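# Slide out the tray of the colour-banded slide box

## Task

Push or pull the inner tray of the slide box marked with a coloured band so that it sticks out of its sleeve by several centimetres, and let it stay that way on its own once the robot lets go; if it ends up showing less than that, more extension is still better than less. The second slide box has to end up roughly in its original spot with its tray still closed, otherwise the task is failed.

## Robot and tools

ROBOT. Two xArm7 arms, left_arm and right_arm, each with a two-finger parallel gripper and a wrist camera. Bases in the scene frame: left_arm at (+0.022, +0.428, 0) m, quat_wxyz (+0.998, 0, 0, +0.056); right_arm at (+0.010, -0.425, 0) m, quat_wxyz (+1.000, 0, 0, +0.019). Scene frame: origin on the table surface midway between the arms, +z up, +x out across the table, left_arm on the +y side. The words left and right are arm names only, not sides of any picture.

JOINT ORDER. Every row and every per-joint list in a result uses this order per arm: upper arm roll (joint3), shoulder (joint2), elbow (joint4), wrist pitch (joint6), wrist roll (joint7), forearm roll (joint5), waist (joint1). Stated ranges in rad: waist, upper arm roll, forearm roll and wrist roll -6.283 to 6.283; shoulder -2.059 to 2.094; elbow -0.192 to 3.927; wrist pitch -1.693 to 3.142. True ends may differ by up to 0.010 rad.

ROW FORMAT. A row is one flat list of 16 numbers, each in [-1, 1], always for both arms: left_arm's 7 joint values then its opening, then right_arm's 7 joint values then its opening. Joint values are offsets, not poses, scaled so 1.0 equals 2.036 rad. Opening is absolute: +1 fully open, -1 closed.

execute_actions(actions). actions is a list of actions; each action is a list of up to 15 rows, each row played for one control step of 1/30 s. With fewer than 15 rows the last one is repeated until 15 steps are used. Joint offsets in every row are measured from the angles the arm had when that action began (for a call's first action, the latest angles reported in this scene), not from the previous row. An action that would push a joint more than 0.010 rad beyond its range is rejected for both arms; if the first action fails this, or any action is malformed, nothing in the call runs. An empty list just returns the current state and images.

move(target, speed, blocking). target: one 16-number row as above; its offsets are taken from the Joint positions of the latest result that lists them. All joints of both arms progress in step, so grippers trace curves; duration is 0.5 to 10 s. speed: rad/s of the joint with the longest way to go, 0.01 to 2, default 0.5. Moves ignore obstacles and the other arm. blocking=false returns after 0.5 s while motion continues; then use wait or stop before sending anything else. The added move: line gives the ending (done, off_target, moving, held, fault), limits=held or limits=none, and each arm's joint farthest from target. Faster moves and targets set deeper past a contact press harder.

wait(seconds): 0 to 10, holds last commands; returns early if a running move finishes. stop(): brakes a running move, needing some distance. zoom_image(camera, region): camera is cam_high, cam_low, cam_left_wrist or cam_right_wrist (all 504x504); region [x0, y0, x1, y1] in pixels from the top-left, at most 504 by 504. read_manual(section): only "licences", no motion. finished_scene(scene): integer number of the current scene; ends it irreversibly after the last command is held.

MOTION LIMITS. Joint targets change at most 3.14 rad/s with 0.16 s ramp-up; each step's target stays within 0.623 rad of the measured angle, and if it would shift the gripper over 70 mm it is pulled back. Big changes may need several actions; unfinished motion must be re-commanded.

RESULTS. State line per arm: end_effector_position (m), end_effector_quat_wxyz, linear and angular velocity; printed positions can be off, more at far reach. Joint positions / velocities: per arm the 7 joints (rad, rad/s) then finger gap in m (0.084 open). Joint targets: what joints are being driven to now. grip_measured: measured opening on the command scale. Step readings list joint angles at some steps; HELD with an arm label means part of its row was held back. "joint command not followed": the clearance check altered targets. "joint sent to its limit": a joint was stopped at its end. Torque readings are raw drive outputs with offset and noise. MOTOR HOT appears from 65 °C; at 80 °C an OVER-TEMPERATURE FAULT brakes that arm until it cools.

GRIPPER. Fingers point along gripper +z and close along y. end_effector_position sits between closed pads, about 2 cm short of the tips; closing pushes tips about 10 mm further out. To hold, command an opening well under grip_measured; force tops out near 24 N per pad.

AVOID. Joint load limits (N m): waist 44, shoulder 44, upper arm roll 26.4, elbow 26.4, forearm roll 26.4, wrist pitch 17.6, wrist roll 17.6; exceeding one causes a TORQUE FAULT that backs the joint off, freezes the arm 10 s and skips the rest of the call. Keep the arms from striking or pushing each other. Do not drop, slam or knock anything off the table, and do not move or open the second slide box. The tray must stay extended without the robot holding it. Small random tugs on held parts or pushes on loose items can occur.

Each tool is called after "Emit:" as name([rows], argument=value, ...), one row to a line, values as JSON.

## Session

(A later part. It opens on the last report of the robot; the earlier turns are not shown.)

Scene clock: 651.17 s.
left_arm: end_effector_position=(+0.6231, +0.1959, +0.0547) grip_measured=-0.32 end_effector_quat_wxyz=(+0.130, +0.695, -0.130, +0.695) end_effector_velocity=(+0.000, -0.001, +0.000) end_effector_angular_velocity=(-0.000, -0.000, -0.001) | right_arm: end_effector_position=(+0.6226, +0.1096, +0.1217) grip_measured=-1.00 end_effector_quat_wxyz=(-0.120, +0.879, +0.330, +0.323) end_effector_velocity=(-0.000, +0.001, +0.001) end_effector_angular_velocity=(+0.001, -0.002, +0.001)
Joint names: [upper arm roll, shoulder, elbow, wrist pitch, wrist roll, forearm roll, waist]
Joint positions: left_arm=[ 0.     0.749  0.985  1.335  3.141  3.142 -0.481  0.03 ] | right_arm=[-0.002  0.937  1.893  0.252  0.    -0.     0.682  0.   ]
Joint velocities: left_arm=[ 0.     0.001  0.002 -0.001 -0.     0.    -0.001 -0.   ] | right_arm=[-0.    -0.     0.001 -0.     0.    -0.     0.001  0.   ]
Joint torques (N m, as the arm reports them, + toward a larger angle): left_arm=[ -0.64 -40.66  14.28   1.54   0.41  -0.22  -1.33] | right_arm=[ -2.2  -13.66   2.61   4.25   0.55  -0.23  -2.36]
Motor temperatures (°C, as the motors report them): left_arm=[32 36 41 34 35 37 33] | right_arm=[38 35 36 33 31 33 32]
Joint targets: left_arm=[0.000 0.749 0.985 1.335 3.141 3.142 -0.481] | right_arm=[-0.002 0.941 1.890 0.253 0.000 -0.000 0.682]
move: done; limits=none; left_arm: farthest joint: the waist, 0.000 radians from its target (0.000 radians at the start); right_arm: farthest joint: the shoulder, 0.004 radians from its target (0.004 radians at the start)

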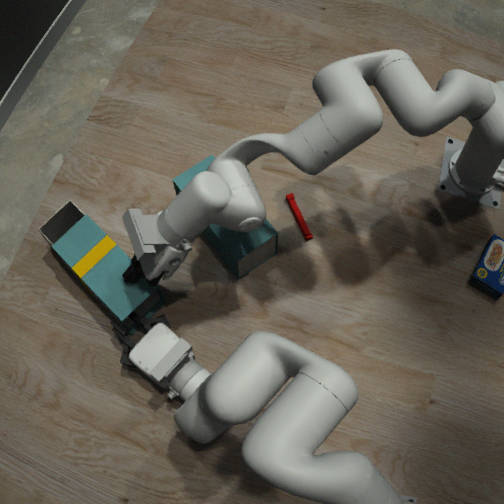

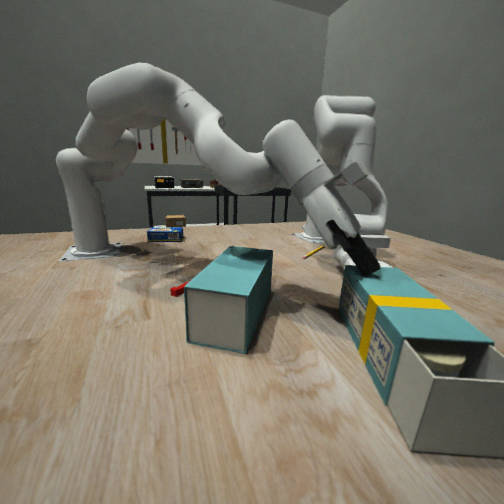

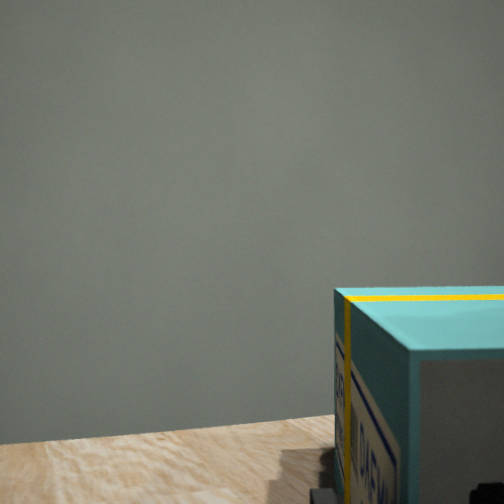

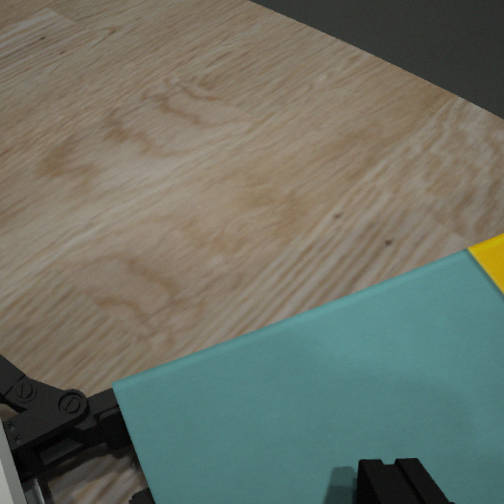

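Emit:
move(target=[0, 0.0181, 0.0446, -0.0266, 0, 0, 0, -0.3, 0, 0.002, -0.0015, 0.0005, 0, 0, 0, -1], speed=0.08)

Scene clock: 660.00 s.
left_arm: end_effector_position=(+0.6446, +0.1875, +0.0545) grip_measured=-0.32 end_effector_quat_wxyz=(+0.130, +0.695, -0.130, +0.695) end_effector_velocity=(+0.000, -0.000, -0.000) end_effector_angular_velocity=(+0.001, -0.000, -0.000) | right_arm: end_effector_position=(+0.6226, +0.1096, +0.1217) grip_measured=-1.00 end_effector_quat_wxyz=(-0.120, +0.879, +0.330, +0.323) end_effector_velocity=(-0.000, -0.000, -0.000) end_effector_angular_velocity=(-0.001, +0.001, +0.000)
Joint names: [upper arm roll, shoulder, elbow, wrist pitch, wrist roll, forearm roll, waist]
Joint positions: left_arm=[ 0.     0.786  1.075  1.281  3.141  3.142 -0.481  0.03 ] | right_arm=[-0.002  0.937  1.893  0.252  0.    -0.     0.682  0.   ]
Joint velocities: left_arm=[-0.     0.001  0.002 -0.001  0.001  0.     0.     0.   ] | right_arm=[-0.    -0.001 -0.002 -0.    -0.001  0.     0.     0.   ]
Joint torques (N m, as the arm reports them, + toward a larger angle): left_arm=[ -0.62 -42.5   15.33   1.54   0.27  -0.13  -1.4 ] | right_arm=[ -2.03 -13.71   2.46   4.36   0.37  -0.74  -2.34]
Motor temperatures (°C, as the motors report them): left_arm=[32 36 42 34 35 37 33] | right_arm=[38 35 36 33 31 33 32]
Joint targets: left_arm=[0.000 0.786 1.076 1.281 3.141 3.142 -0.481] | right_arm=[-0.002 0.941 1.890 0.253 0.000 -0.000 0.682]
move: done; limits=none; left_arm: farthest joint: the waist, 0.000 radians from its target (0.000 radians at the start); right_arm: farthest joint: the shoulder, 0.004 radians from its target (0.004 radians at the start)

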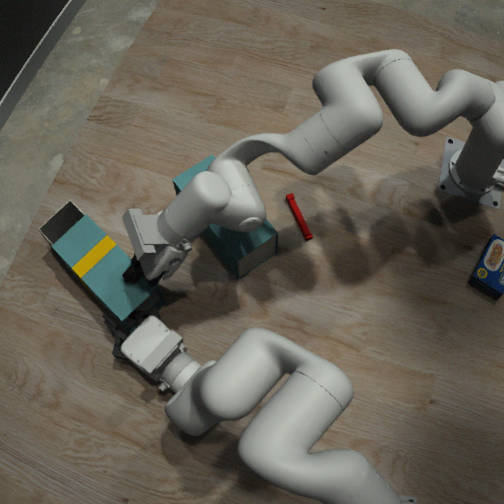

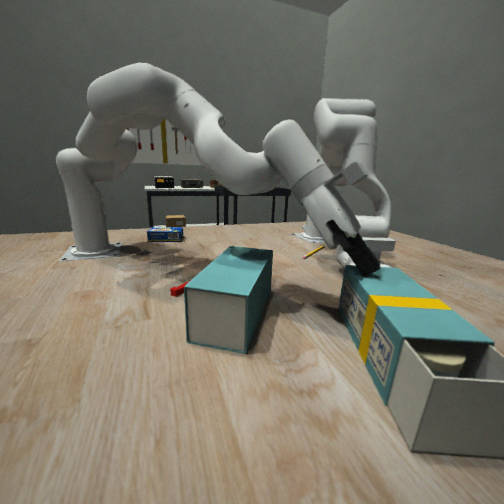

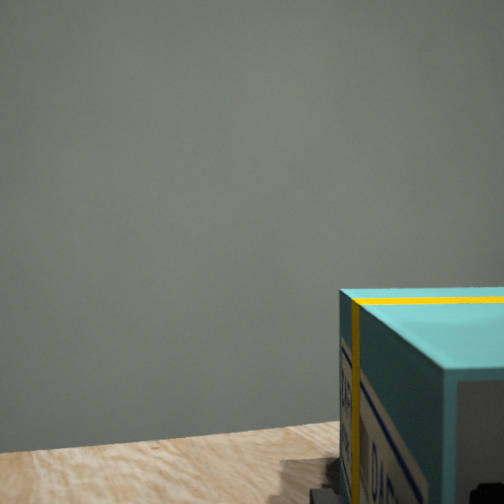

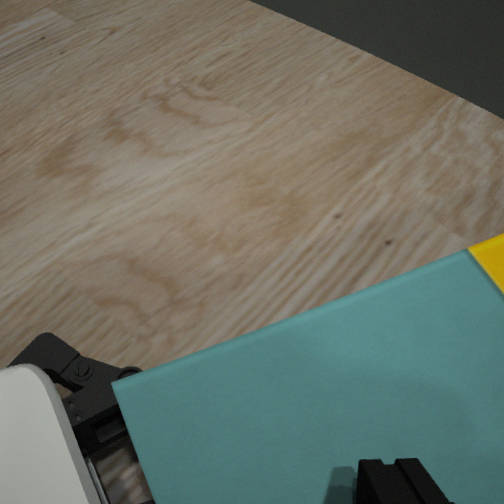

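Emit:
execute_actions([
  [[0,0,0,0,0,0,0,-0.4, 0,0.002,-0.0015,0.0005,0,0,0,-1],[0,0,0,0,0,0,0,-0.5, 0,0.002,-0.0015,0.0005,0,0,0,-1],[0,0,0,0,0,0,0,-0.55, 0,0.002,-0.0015,0.0005,0,0,0,-1],[0,0,0,0,0,0,0,-0.6, 0,0.002,-0.0015,0.0005,0,0,0,-1],[0,0,0,0,0,0,0,-0.65, 0,0.002,-0.0015,0.0005,0,0,0,-1],[0,0,0,0,0,0,0,-0.7, 0,0.002,-0.0015,0.0005,0,0,0,-1],[0,0,0,0,0,0,0,-0.75, 0,0.002,-0.0015,0.0005,0,0,0,-1],[0,0,0,0,0,0,0,-0.8, 0,0.002,-0.0015,0.0005,0,0,0,-1],[0,0,0,0,0,0,0,-0.84, 0,0.002,-0.0015,0.0005,0,0,0,-1],[0,0,0,0,0,0,0,-0.88, 0,0.002,-0.0015,0.0005,0,0,0,-1],[0,0,0,0,0,0,0,-0.9, 0,0.002,-0.0015,0.0005,0,0,0,-1]],
  [[0,0,0,0,0,0,0,-0.92, 0,0.002,-0.0015,0.0005,0,0,0,-1],[0,0,0,0,0,0,0,-0.94, 0,0.002,-0.0015,0.0005,0,0,0,-1],[0,0,0,0,0,0,0,-0.96, 0,0.002,-0.0015,0.0005,0,0,0,-1],[0,0,0,0,0,0,0,-0.98, 0,0.002,-0.0015,0.0005,0,0,0,-1],[0,0,0,0,0,0,0,-1, 0,0.002,-0.0015,0.0005,0,0,0,-1]],
])

Scene clock: 668.93 s.
left_arm: end_effector_position=(+0.6453, +0.1893, +0.0546) grip_measured=-0.94 end_effector_quat_wxyz=(+0.128, +0.695, -0.129, +0.695) end_effector_velocity=(+0.001, +0.000, +0.001) end_effector_angular_velocity=(+0.000, -0.001, +0.001) | right_arm: end_effector_position=(+0.6230, +0.1087, +0.1217) grip_measured=-1.00 end_effector_quat_wxyz=(-0.120, +0.879, +0.330, +0.323) end_effector_velocity=(-0.000, +0.001, +0.001) end_effector_angular_velocity=(+0.001, -0.001, +0.001)
Joint names: [upper arm roll, shoulder, elbow, wrist pitch, wrist roll, forearm roll, waist]
Joint positions: left_arm=[ 0.002  0.786  1.075  1.281  3.141  3.141 -0.48   0.003] | right_arm=[-0.003  0.936  1.892  0.252  0.    -0.     0.681  0.   ]
Joint velocities: left_arm=[ 0.    -0.001  0.001 -0.001  0.001 -0.     0.     0.   ] | right_arm=[ 0.001 -0.001  0.    -0.    -0.    -0.     0.     0.   ]
Joint torques (N m, as the arm reports them, + toward a larger angle): left_arm=[ -1.54 -40.54  17.55   0.9    0.44  -0.39  -2.08] | right_arm=[ -0.02 -13.81   2.82   3.97   0.59  -0.6    1.49]
Motor temperatures (°C, as the motors report them): left_arm=[32 36 42 34 35 37 33] | right_arm=[38 35 36 33 31 33 32]
Joint targets: left_arm=[0.002 0.786 1.076 1.281 3.141 3.141 -0.479] | right_arm=[-0.002 0.941 1.890 0.253 0.000 -0.000 0.682]
Step readings (joint positions; steps 1 to 15: 1st action; 16 to 30: 2nd action):
0: left_arm=[0.000 0.786 1.076 1.281 3.141 3.142 -0.481] | right_arm=[-0.002 0.937 1.893 0.252 0.000 -0.000 0.682]
1: left_arm=[0.000 0.786 1.076 1.281 3.141 3.142 -0.481] | right_arm=[-0.002 0.937 1.893 0.252 0.000 -0.000 0.682]
2: left_arm=[0.000 0.786 1.076 1.281 3.141 3.142 -0.481] | right_arm=[-0.002 0.937 1.893 0.252 0.000 -0.000 0.682]
4: left_arm=[0.000 0.786 1.075 1.281 3.141 3.142 -0.481] | right_arm=[-0.002 0.937 1.893 0.252 0.000 -0.000 0.682]
8: left_arm=[0.000 0.786 1.075 1.281 3.141 3.142 -0.481] | right_arm=[-0.002 0.937 1.893 0.251 0.000 -0.000 0.682]
15: left_arm=[0.002 0.786 1.076 1.281 3.141 3.141 -0.479] | right_arm=[-0.002 0.937 1.893 0.252 0.000 -0.000 0.682]
16: left_arm=[0.002 0.786 1.076 1.281 3.141 3.141 -0.479] | right_arm=[-0.002 0.937 1.893 0.252 0.000 -0.000 0.682]
17: left_arm=[0.002 0.786 1.075 1.281 3.141 3.141 -0.479] | right_arm=[-0.002 0.937 1.893 0.252 0.000 -0.000 0.682]
19: left_arm=[0.002 0.786 1.075 1.281 3.141 3.142 -0.479] | right_arm=[-0.003 0.936 1.892 0.252 0.000 -0.000 0.681]
23: left_arm=[0.002 0.786 1.075 1.281 3.141 3.142 -0.480] | right_arm=[-0.003 0.936 1.892 0.252 0.000 -0.000 0.681]
30: Joint positions above

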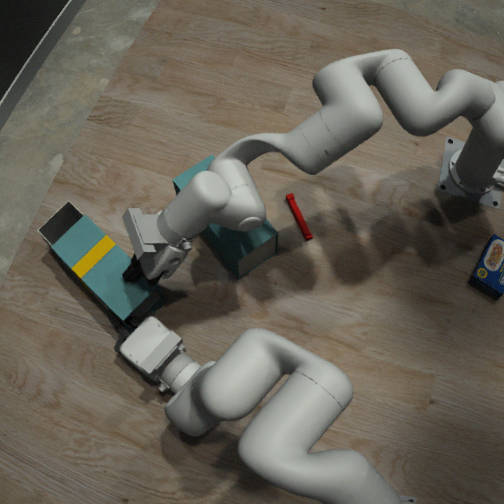

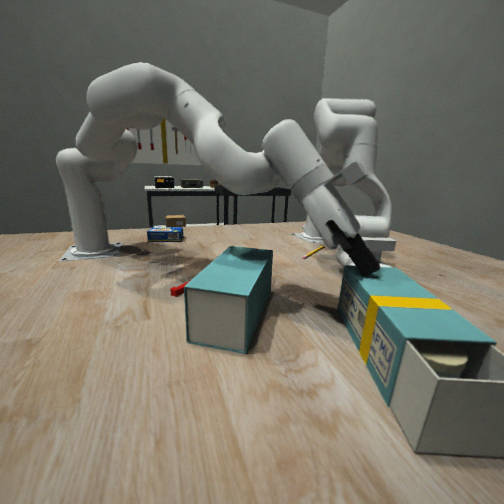

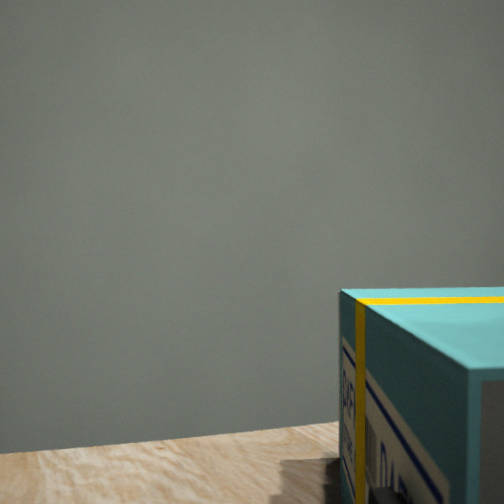

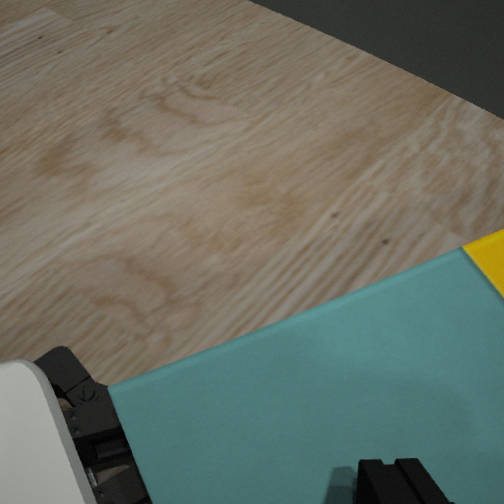

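Emit:
move(target=[0, 0, 0, 0, 0, 0, 0, -1, 0, -0.046, 0.007, 0.053, 0, 0, 0, -1], speed=0.2)

Emit:
move(target=[0, -0.0425, -0.1083, 0.066, 0, 0, 0, -1, 0, 0, 0, 0, 0, 0, 0, -1], speed=0.12)

Scene clock: 710.10 s.
left_arm: end_effector_position=(+0.6454, +0.1897, +0.0546) grip_measured=-0.96 end_effector_quat_wxyz=(+0.128, +0.695, -0.129, +0.695) end_effector_velocity=(-0.002, -0.004, -0.001) end_effector_angular_velocity=(-0.002, +0.003, -0.006) | right_arm: end_effector_position=(+0.6221, +0.1080, +0.1807) grip_measured=-1.00 end_effector_quat_wxyz=(-0.120, +0.879, +0.330, +0.322) end_effector_velocity=(+0.002, +0.001, +0.009) end_effector_angular_velocity=(+0.009, -0.009, -0.001)
Joint names: [upper arm roll, shoulder, elbow, wrist pitch, wrist roll, forearm roll, waist]
Joint positions: left_arm=[ 0.002  0.786  1.075  1.281  3.141  3.141 -0.479  0.002] | right_arm=[-0.003  0.843  1.906  0.36   0.    -0.     0.681  0.   ]
Joint velocities: left_arm=[-0.003  0.    -0.    -0.001 -0.001  0.001 -0.003 -0.   ] | right_arm=[-0.    -0.007  0.005 -0.001  0.001 -0.    -0.     0.   ]
Joint torques (N m, as the arm reports them, + toward a larger angle): left_arm=[ -1.54 -41.77  14.98   1.3    0.54   0.67  -2.41] | right_arm=[ -1.24 -29.26  12.84  -3.18   0.76  -0.49  -1.43]
Motor temperatures (°C, as the motors report them): left_arm=[32 36 45 34 35 37 33] | right_arm=[38 35 37 33 31 33 32]
Joint targets: left_arm=[0.002 0.786 1.075 1.281 3.141 3.141 -0.480] | right_arm=[-0.003 0.842 1.906 0.360 0.000 -0.000 0.681]
move: done; limits=none; left_arm: farthest joint: the waist, 0.001 radians from its target (0.001 radians at the start); right_arm: farthest joint: the shoulder, 0.001 radians from its target (0.094 radians at the start)

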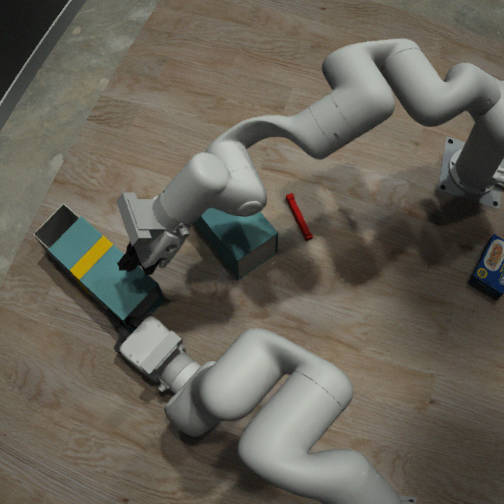

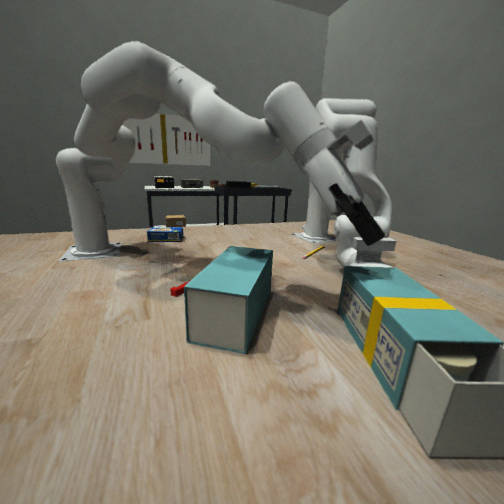

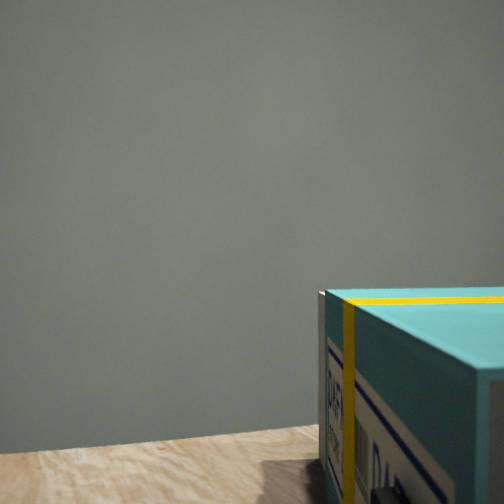

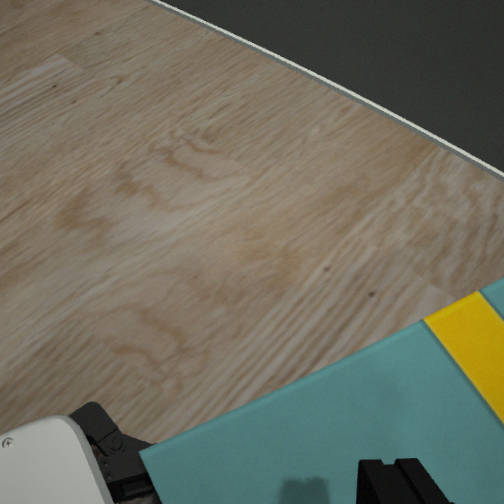

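Scene clock: 712.33 s.
left_arm: end_effector_position=(+0.5912, +0.2106, +0.0547) grip_measured=-0.96 end_effector_quat_wxyz=(+0.128, +0.696, -0.129, +0.695) end_effector_velocity=(-0.001, -0.001, -0.000) end_effector_angular_velocity=(-0.000, +0.000, -0.001) | right_arm: end_effector_position=(+0.6221, +0.1080, +0.1807) grip_measured=-1.00 end_effector_quat_wxyz=(-0.120, +0.879, +0.330, +0.322) end_effector_velocity=(-0.000, +0.000, +0.000) end_effector_angular_velocity=(+0.001, -0.000, +0.000)
Joint names: [upper arm roll, shoulder, elbow, wrist pitch, wrist roll, forearm roll, waist]
Joint positions: left_arm=[ 0.002  0.7    0.855  1.415  3.141  3.141 -0.479  0.002] | right_arm=[-0.003  0.843  1.906  0.36   0.    -0.     0.681  0.   ]
Joint velocities: left_arm=[-0.001  0.    -0.001  0.001 -0.    -0.001 -0.002 -0.   ] | right_arm=[-0.    -0.001 -0.001 -0.001  0.001  0.     0.001  0.   ]
Joint torques (N m, as the arm reports them, + toward a larger angle): left_arm=[ -0.56 -40.77  14.32   2.26   0.29  -0.15  -1.35] | right_arm=[ -1.32 -29.35  12.46  -2.72   0.84  -0.55  -1.14]
Motor temperatures (°C, as the motors report them): left_arm=[32 36 44 34 35 37 33] | right_arm=[38 36 38 33 31 33 32]
Joint targets: left_arm=[0.002 0.699 0.855 1.415 3.141 3.141 -0.479] | right_arm=[-0.003 0.843 1.906 0.360 0.000 -0.000 0.681]
move: done; limits=none; left_arm: farthest joint: the waist, 0.000 radians from its target (0.000 radians at the start); right_arm: farthest joint: the waist, 0.000 radians from its target (0.000 radians at the start)

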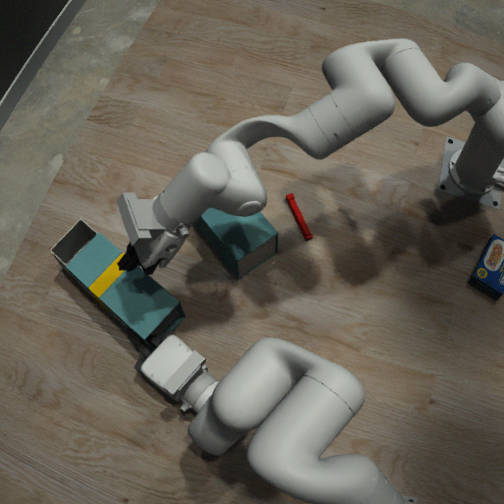

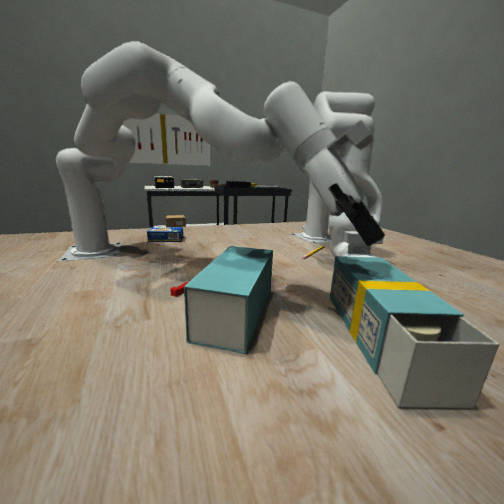

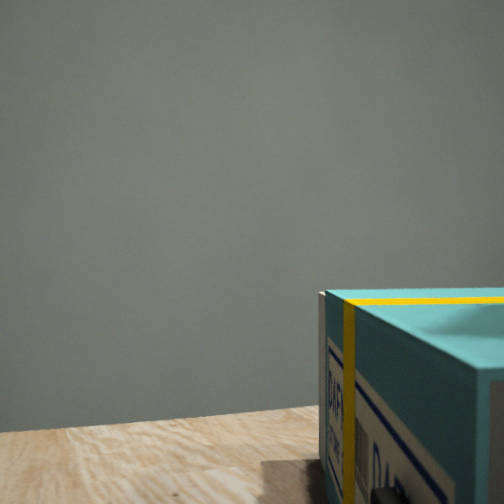

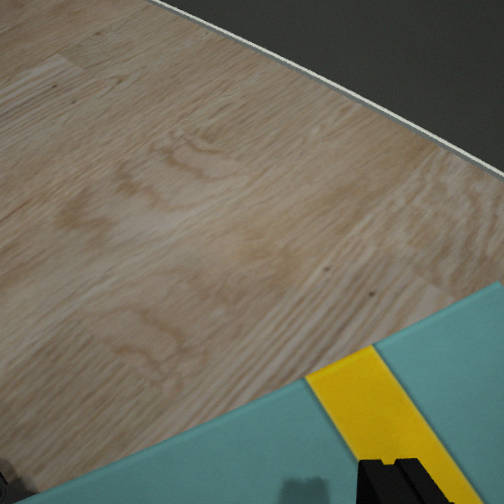

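Emit:
move(target=[0, -0.0208, -0.0603, 0.0399, 0, 0, 0, -1, 0, 0, 0, 0, 0, 0, 0, -1], speed=0.15)

Emit:
move(target=[0, -0.0241, -0.0888, 0.0646, 0, 0, 0, -1, 0, 0, 0, 0, 0, 0, 0, -1], speed=0.15)

Scene clock: 728.37 s.
left_arm: end_effector_position=(+0.5587, +0.2231, +0.0550) grip_measured=-0.96 end_effector_quat_wxyz=(+0.128, +0.695, -0.129, +0.695) end_effector_velocity=(-0.001, +0.001, -0.000) end_effector_angular_velocity=(+0.001, -0.000, +0.000) | right_arm: end_effector_position=(+0.6221, +0.1080, +0.1807) grip_measured=-1.00 end_effector_quat_wxyz=(-0.120, +0.879, +0.330, +0.322) end_effector_velocity=(-0.001, +0.001, -0.000) end_effector_angular_velocity=(-0.001, +0.000, +0.001)
Joint names: [upper arm roll, shoulder, elbow, wrist pitch, wrist roll, forearm roll, waist]
Joint positions: left_arm=[ 0.002  0.657  0.732  1.496  3.141  3.141 -0.479  0.002] | right_arm=[-0.003  0.843  1.906  0.36   0.    -0.     0.681  0.   ]
Joint velocities: left_arm=[ 0.    -0.    -0.002  0.002  0.001  0.    -0.    -0.   ] | right_arm=[-0.     0.001  0.     0.    -0.    -0.     0.001  0.   ]
Joint torques (N m, as the arm reports them, + toward a larger angle): left_arm=[ -0.53 -37.37  12.06   2.     0.44  -0.15  -1.38] | right_arm=[ -1.35 -29.54  12.51  -3.     0.58  -0.55  -1.21]
Motor temperatures (°C, as the motors report them): left_arm=[32 36 43 34 35 37 33] | right_arm=[38 38 44 33 31 33 32]
Joint targets: left_arm=[0.002 0.657 0.732 1.496 3.141 3.141 -0.479] | right_arm=[-0.003 0.843 1.906 0.360 0.000 -0.000 0.681]
move: done; limits=none; left_arm: farthest joint: the waist, 0.000 radians from its target (0.000 radians at the start); right_arm: farthest joint: the waist, 0.000 radians from its target (0.000 radians at the start)

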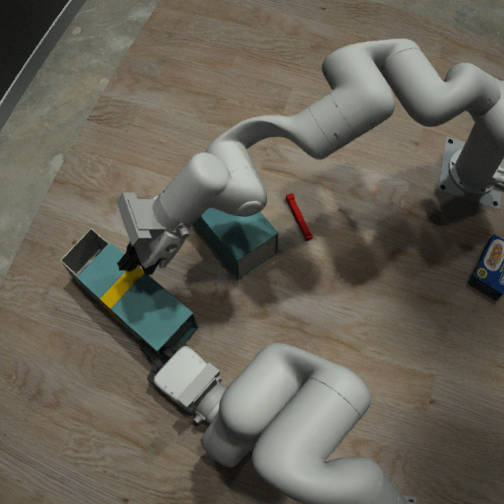

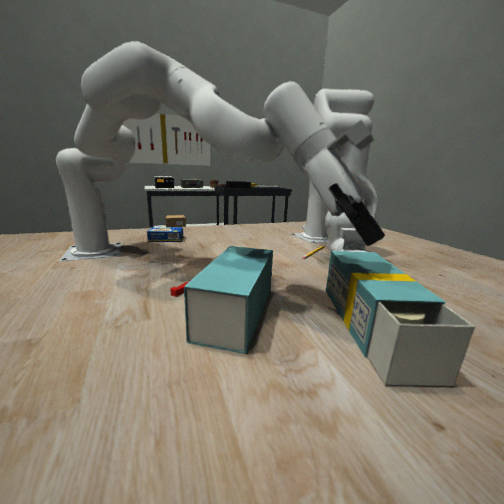

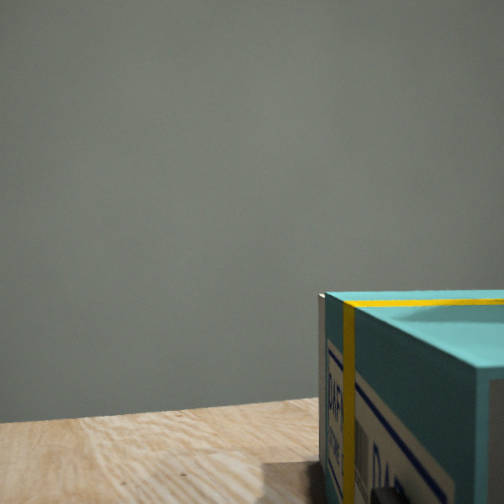

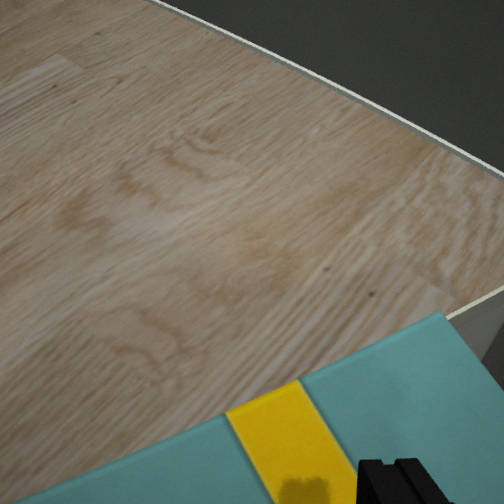

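Scene clock: 730.00 s.
left_arm: end_effector_position=(+0.5072, +0.2428, +0.0547) grip_measured=-0.96 end_effector_quat_wxyz=(+0.128, +0.696, -0.129, +0.695) end_effector_velocity=(-0.001, -0.001, +0.000) end_effector_angular_velocity=(-0.001, +0.000, -0.002) | right_arm: end_effector_position=(+0.6221, +0.1080, +0.1807) grip_measured=-1.00 end_effector_quat_wxyz=(-0.120, +0.879, +0.330, +0.322) end_effector_velocity=(+0.000, -0.000, -0.000) end_effector_angular_velocity=(-0.000, +0.000, -0.000)
Joint names: [upper arm roll, shoulder, elbow, wrist pitch, wrist roll, forearm roll, waist]
Joint positions: left_arm=[ 0.002  0.609  0.551  1.627  3.141  3.141 -0.48   0.002] | right_arm=[-0.003  0.843  1.906  0.36   0.    -0.     0.681  0.   ]
Joint velocities: left_arm=[ 0.    -0.001 -0.002  0.001 -0.001  0.    -0.002  0.   ] | right_arm=[-0.    -0.    -0.001  0.    -0.     0.    -0.     0.   ]
Joint torques (N m, as the arm reports them, + toward a larger angle): left_arm=[ -0.67 -34.1    9.95   2.28   0.28  -0.04  -1.38] | right_arm=[ -1.55 -28.98  12.62  -3.02   0.71  -0.43  -0.86]
Motor temperatures (°C, as the motors report them): left_arm=[32 36 43 34 35 37 33] | right_arm=[38 38 45 33 31 33 32]
Joint targets: left_arm=[0.002 0.608 0.551 1.628 3.141 3.141 -0.479] | right_arm=[-0.003 0.843 1.906 0.360 0.000 -0.000 0.681]
move: done; limits=none; left_arm: farthest joint: the waist, 0.001 radians from its target (0.000 radians at the start); right_arm: farthest joint: the waist, 0.000 radians from its target (0.000 radians at the start)

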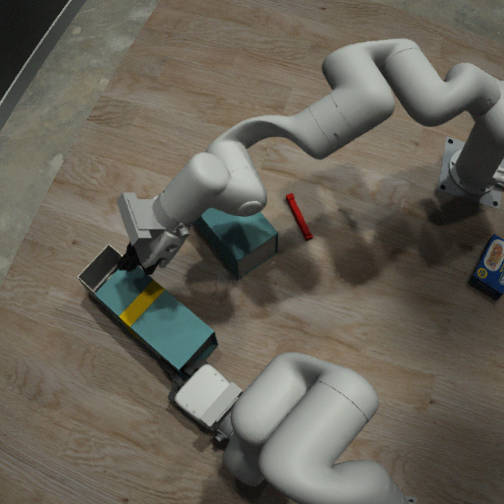

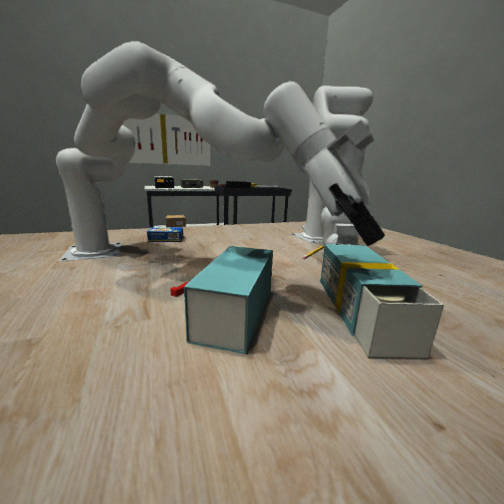

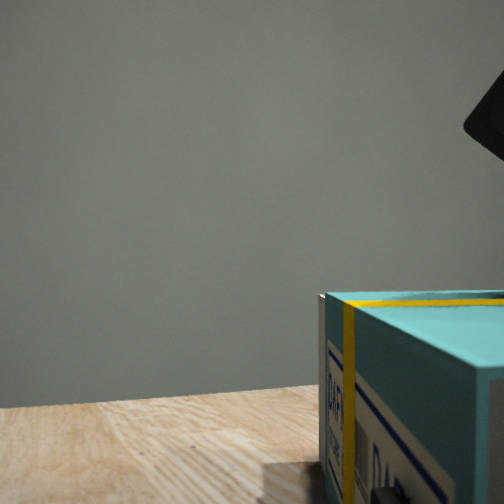

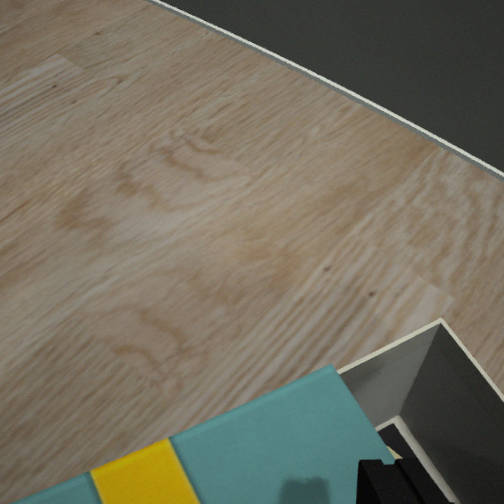

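Emit:
zoom_image(camera="cam_low", region=[300, 220, 470, 380])

Emit:
zoom_image(camera="cam_right_wrist", region=[300, 300, 504, 504])

Region (300, 220, 470, 380) of cam_low's 504x504 image, scaled by 2.965, with more detail than that image has; it fills the top 474 rows of this view, and the rest is white.

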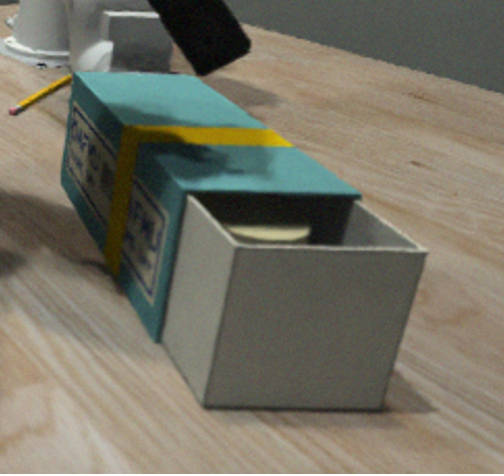

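Region (300, 300, 504, 504) of cam_right_wrist's 504x504 image, scaled by 2.471, with more detail than that image has.

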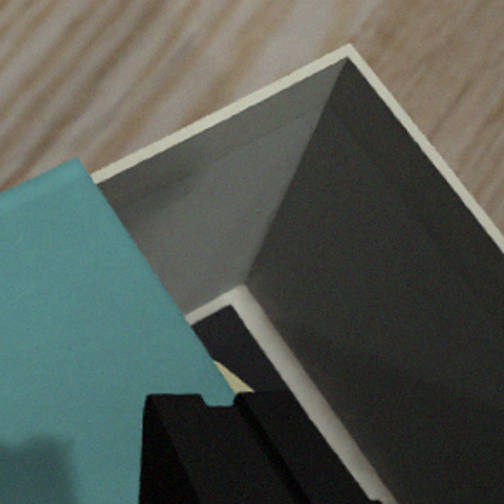

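Emit:
move(target=[0, 0, 0, 0, 0, 0, -0.049, -1, 0, 0, 0, 0, 0, 0, 0, -1], speed=0.08)

Scene clock: 799.77 s.
left_arm: end_effector_position=(+0.4864, +0.1955, +0.0548) grip_measured=-0.96 end_effector_quat_wxyz=(+0.162, +0.688, -0.163, +0.688) end_effector_velocity=(+0.000, +0.001, -0.000) end_effector_angular_velocity=(+0.001, +0.000, +0.002) | right_arm: end_effector_position=(+0.6221, +0.1080, +0.1807) grip_measured=-1.00 end_effector_quat_wxyz=(-0.120, +0.879, +0.330, +0.322) end_effector_velocity=(+0.000, -0.000, -0.000) end_effector_angular_velocity=(+0.000, +0.000, -0.000)
Joint names: [upper arm roll, shoulder, elbow, wrist pitch, wrist roll, forearm roll, waist]
Joint positions: left_arm=[ 0.002  0.609  0.551  1.627  3.141  3.141 -0.579  0.002] | right_arm=[-0.003  0.843  1.906  0.36   0.    -0.     0.681  0.   ]
Joint velocities: left_arm=[ 0.001  0.    -0.     0.     0.    -0.001  0.001 -0.   ] | right_arm=[ 0.     0.001  0.    -0.     0.     0.    -0.     0.   ]
Joint torques (N m, as the arm reports them, + toward a larger angle): left_arm=[ -0.91 -33.34   9.62   2.07   0.33   0.17  -1.59] | right_arm=[ -1.33 -29.71  12.41  -3.     0.7   -0.56  -0.86]
Motor temperatures (°C, as the motors report them): left_arm=[32 36 41 35 35 37 33] | right_arm=[38 41 50 33 31 33 32]
Joint targets: left_arm=[0.002 0.609 0.551 1.627 3.141 3.141 -0.579] | right_arm=[-0.003 0.843 1.906 0.360 0.000 -0.000 0.681]
move: done; limits=none; left_arm: farthest joint: the waist, 0.001 radians from its target (0.100 radians at the start); right_arm: farthest joint: the waist, 0.000 radians from its target (0.000 radians at the start)

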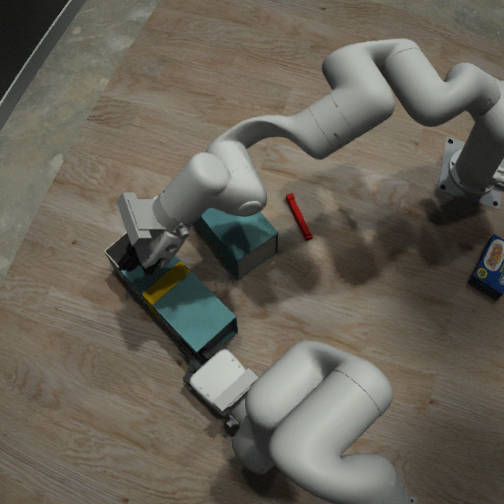

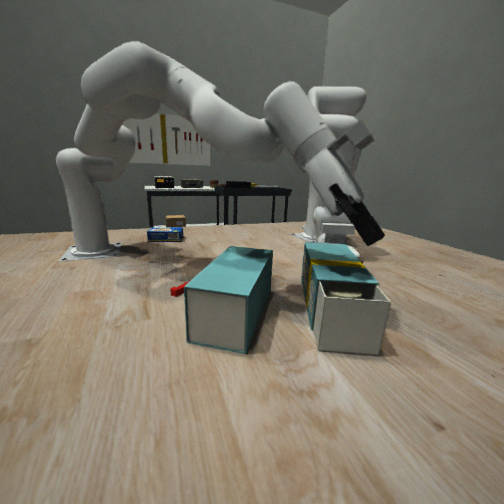

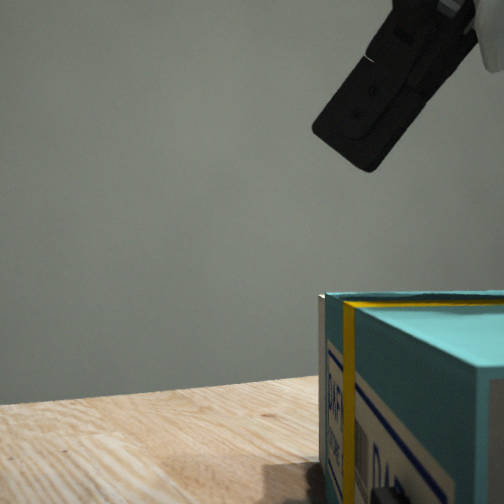

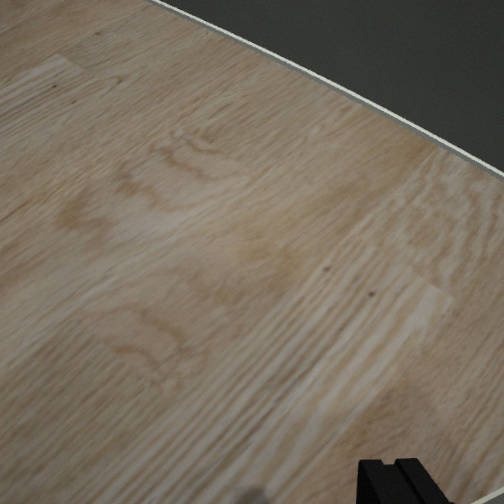

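Emit:
move(target=[0, 0, 0, 0, 0, 0, 0, -1, 0, 0.011, -0.0017, -0.0127, -0.201, 0, -0.0582, 0.1], speed=0.4)

Scene clock: 815.43 s.
left_arm: end_effector_position=(+0.4864, +0.1955, +0.0548) grip_measured=-0.96 end_effector_quat_wxyz=(+0.163, +0.688, -0.163, +0.688) end_effector_velocity=(-0.000, -0.000, -0.000) end_effector_angular_velocity=(+0.001, +0.001, -0.001) | right_arm: end_effector_position=(+0.6811, +0.0328, +0.1664) grip_measured=+0.09 end_effector_quat_wxyz=(-0.032, +0.822, +0.454, +0.342) end_effector_velocity=(+0.004, -0.006, -0.000) end_effector_angular_velocity=(-0.004, -0.001, -0.008)
Joint names: [upper arm roll, shoulder, elbow, wrist pitch, wrist roll, forearm roll, waist]
Joint positions: left_arm=[ 0.002  0.609  0.551  1.627  3.141  3.141 -0.579  0.002] | right_arm=[-0.003  0.866  1.902  0.335 -0.409 -0.     0.563  0.048]
Joint velocities: left_arm=[ 0.     0.     0.    -0.001  0.    -0.    -0.001 -0.   ] | right_arm=[-0.004  0.     0.     0.    -0.001  0.    -0.006 -0.   ]
Joint torques (N m, as the arm reports them, + toward a larger angle): left_arm=[ -0.22 -33.34   9.49   2.11   0.34  -0.3   -1.15] | right_arm=[ -1.39 -29.92  12.4   -2.88   0.5   -0.75  -0.93]
Motor temperatures (°C, as the motors report them): left_arm=[32 36 41 35 35 37 33] | right_arm=[38 41 50 33 31 33 32]
Joint targets: left_arm=[0.002 0.609 0.551 1.627 3.141 3.141 -0.579] | right_arm=[-0.003 0.866 1.902 0.335 -0.409 -0.000 0.563]
move: done; limits=none; left_arm: farthest joint: the waist, 0.000 radians from its target (0.000 radians at the start); right_arm: farthest joint: the waist, 0.000 radians from its target (0.118 radians at the start)

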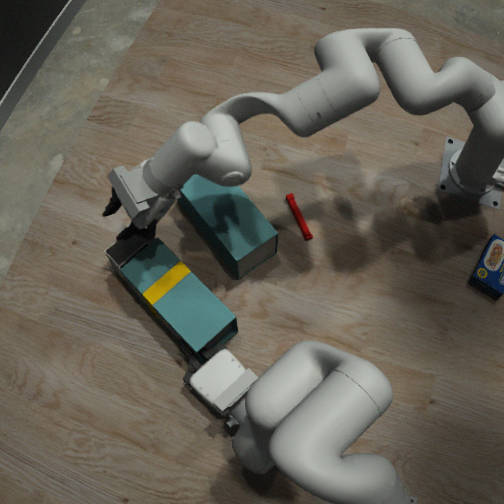

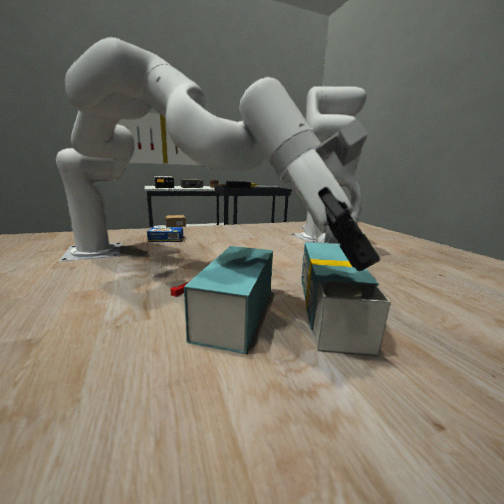

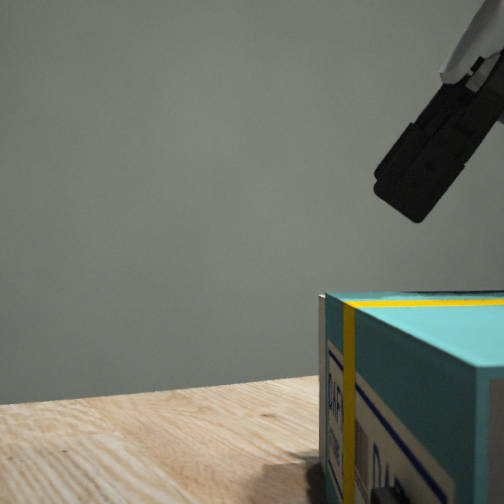

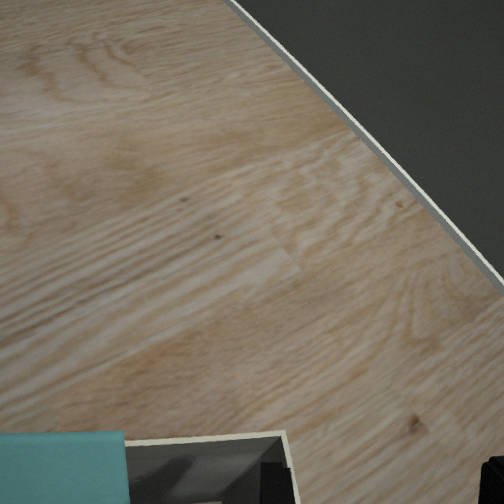

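Emit:
move(target=[0, 0, 0, 0, 0, 0, 0, -1, 0, 0.0303, -0.0059, -0.0361, 0, 0, 0, -0.15], speed=0.15)

Scene clock: 850.37 s.
left_arm: end_effector_position=(+0.4864, +0.1955, +0.0548) grip_measured=-0.96 end_effector_quat_wxyz=(+0.162, +0.688, -0.163, +0.688) end_effector_velocity=(+0.000, +0.000, +0.000) end_effector_angular_velocity=(+0.000, -0.000, +0.001) | right_arm: end_effector_position=(+0.6812, +0.0329, +0.1266) grip_measured=-0.16 end_effector_quat_wxyz=(-0.032, +0.822, +0.454, +0.343) end_effector_velocity=(-0.002, -0.001, -0.007) end_effector_angular_velocity=(-0.006, +0.009, +0.000)
Joint names: [upper arm roll, shoulder, elbow, wrist pitch, wrist roll, forearm roll, waist]
Joint positions: left_arm=[ 0.002  0.609  0.551  1.627  3.141  3.141 -0.579  0.002] | right_arm=[-0.003  0.927  1.891  0.261 -0.409 -0.     0.563  0.037]
Joint velocities: left_arm=[ 0.    -0.    -0.    -0.     0.     0.     0.001 -0.   ] | right_arm=[ 0.     0.006 -0.005 -0.     0.    -0.     0.     0.   ]
Joint torques (N m, as the arm reports them, + toward a larger angle): left_arm=[ -0.23 -33.46   9.53   2.12   0.36  -0.45  -1.16] | right_arm=[ -1.29 -29.95  12.35  -2.75   0.66  -0.36  -1.75]
Motor temperatures (°C, as the motors report them): left_arm=[32 36 41 35 35 37 33] | right_arm=[38 41 50 33 31 33 32]
Joint targets: left_arm=[0.002 0.609 0.551 1.627 3.141 3.141 -0.579] | right_arm=[-0.003 0.927 1.890 0.261 -0.409 -0.000 0.563]
move: done; limits=none; left_arm: farthest joint: the waist, 0.000 radians from its target (0.000 radians at the start); right_arm: farthest joint: the shoulder, 0.001 radians from its target (0.062 radians at the start)

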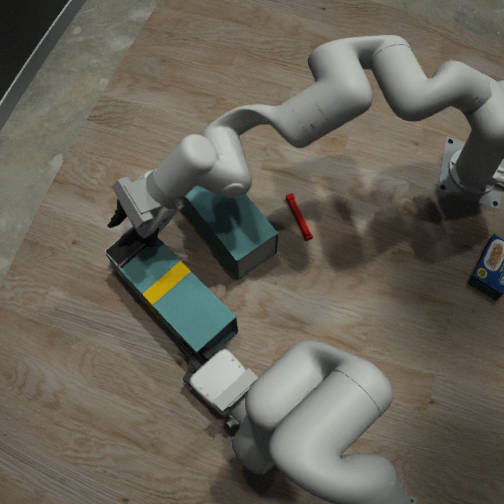

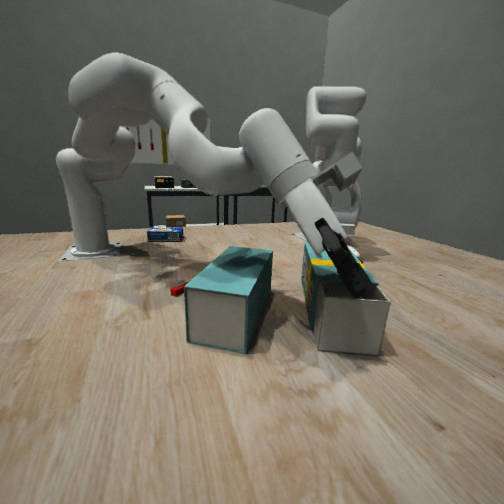

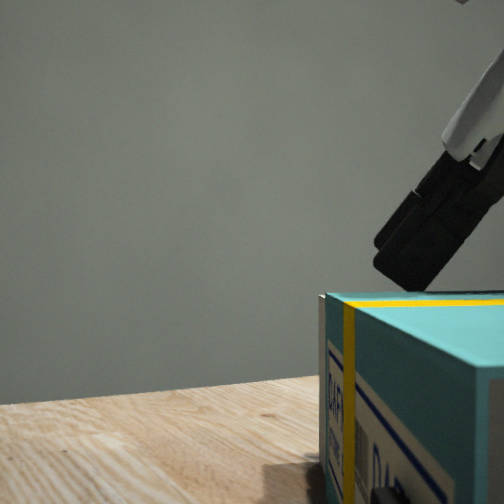

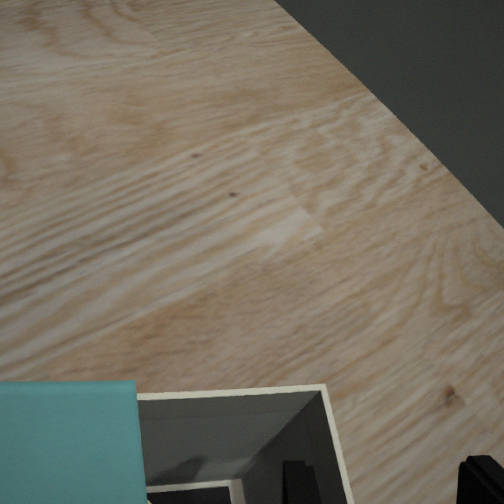

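Emit:
move(target=[0, 0, 0, 0, 0, 0, 0, -1, 0, 0.0233, 0.0018, -0.0215, 0, 0, 0, -0.15], speed=0.05)

Scene clock: 855.33 s.
left_arm: end_effector_position=(+0.4864, +0.1955, +0.0548) grip_measured=-0.96 end_effector_quat_wxyz=(+0.163, +0.688, -0.163, +0.688) end_effector_velocity=(+0.000, -0.000, +0.000) end_effector_angular_velocity=(-0.002, -0.001, +0.000) | right_arm: end_effector_position=(+0.6812, +0.0329, +0.1000) grip_measured=-0.16 end_effector_quat_wxyz=(-0.032, +0.822, +0.454, +0.343) end_effector_velocity=(+0.001, +0.001, +0.003) end_effector_angular_velocity=(+0.004, -0.006, +0.000)
Joint names: [upper arm roll, shoulder, elbow, wrist pitch, wrist roll, forearm roll, waist]
Joint positions: left_arm=[ 0.002  0.609  0.551  1.627  3.141  3.141 -0.579  0.002] | right_arm=[-0.003  0.974  1.895  0.217 -0.409 -0.     0.563  0.037]
Joint velocities: left_arm=[ 0.    -0.     0.     0.001 -0.002 -0.    -0.     0.   ] | right_arm=[-0.    -0.001  0.003 -0.002 -0.     0.     0.    -0.   ]
Joint torques (N m, as the arm reports them, + toward a larger angle): left_arm=[ -0.4  -33.34   9.7    2.1    0.42  -0.23  -0.99] | right_arm=[ -1.23 -29.76  12.12  -2.97   0.67  -0.34  -1.01]
Motor temperatures (°C, as the motors report them): left_arm=[32 36 41 35 35 37 33] | right_arm=[38 42 50 33 31 33 32]
Joint targets: left_arm=[0.002 0.609 0.551 1.627 3.141 3.141 -0.579] | right_arm=[-0.003 0.974 1.894 0.217 -0.409 -0.000 0.563]
move: done; limits=none; left_arm: farthest joint: the waist, 0.000 radians from its target (0.000 radians at the start); right_arm: farthest joint: the shoulder, 0.001 radians from its target (0.047 radians at the start)

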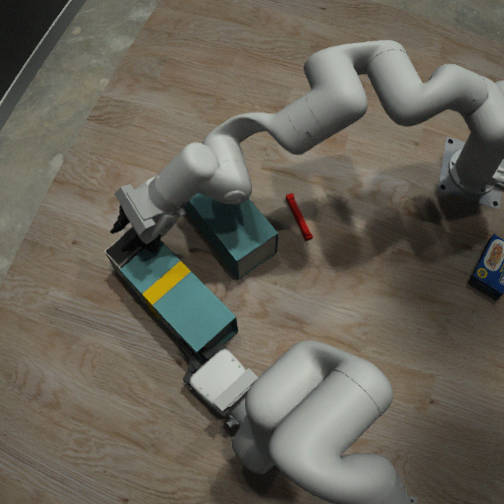

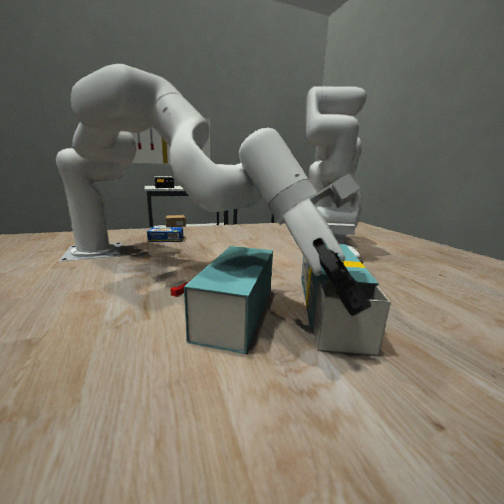

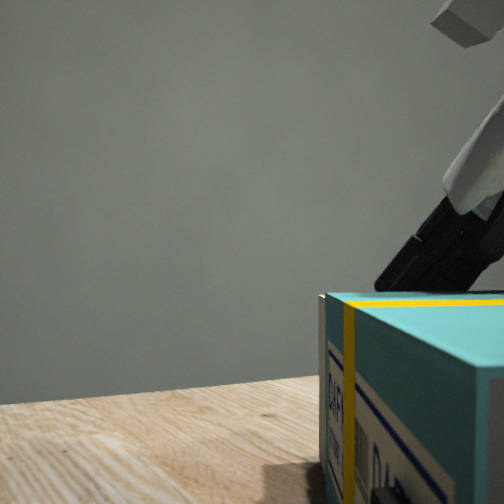

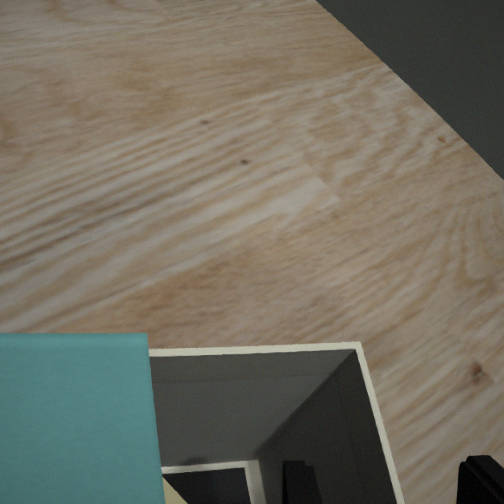

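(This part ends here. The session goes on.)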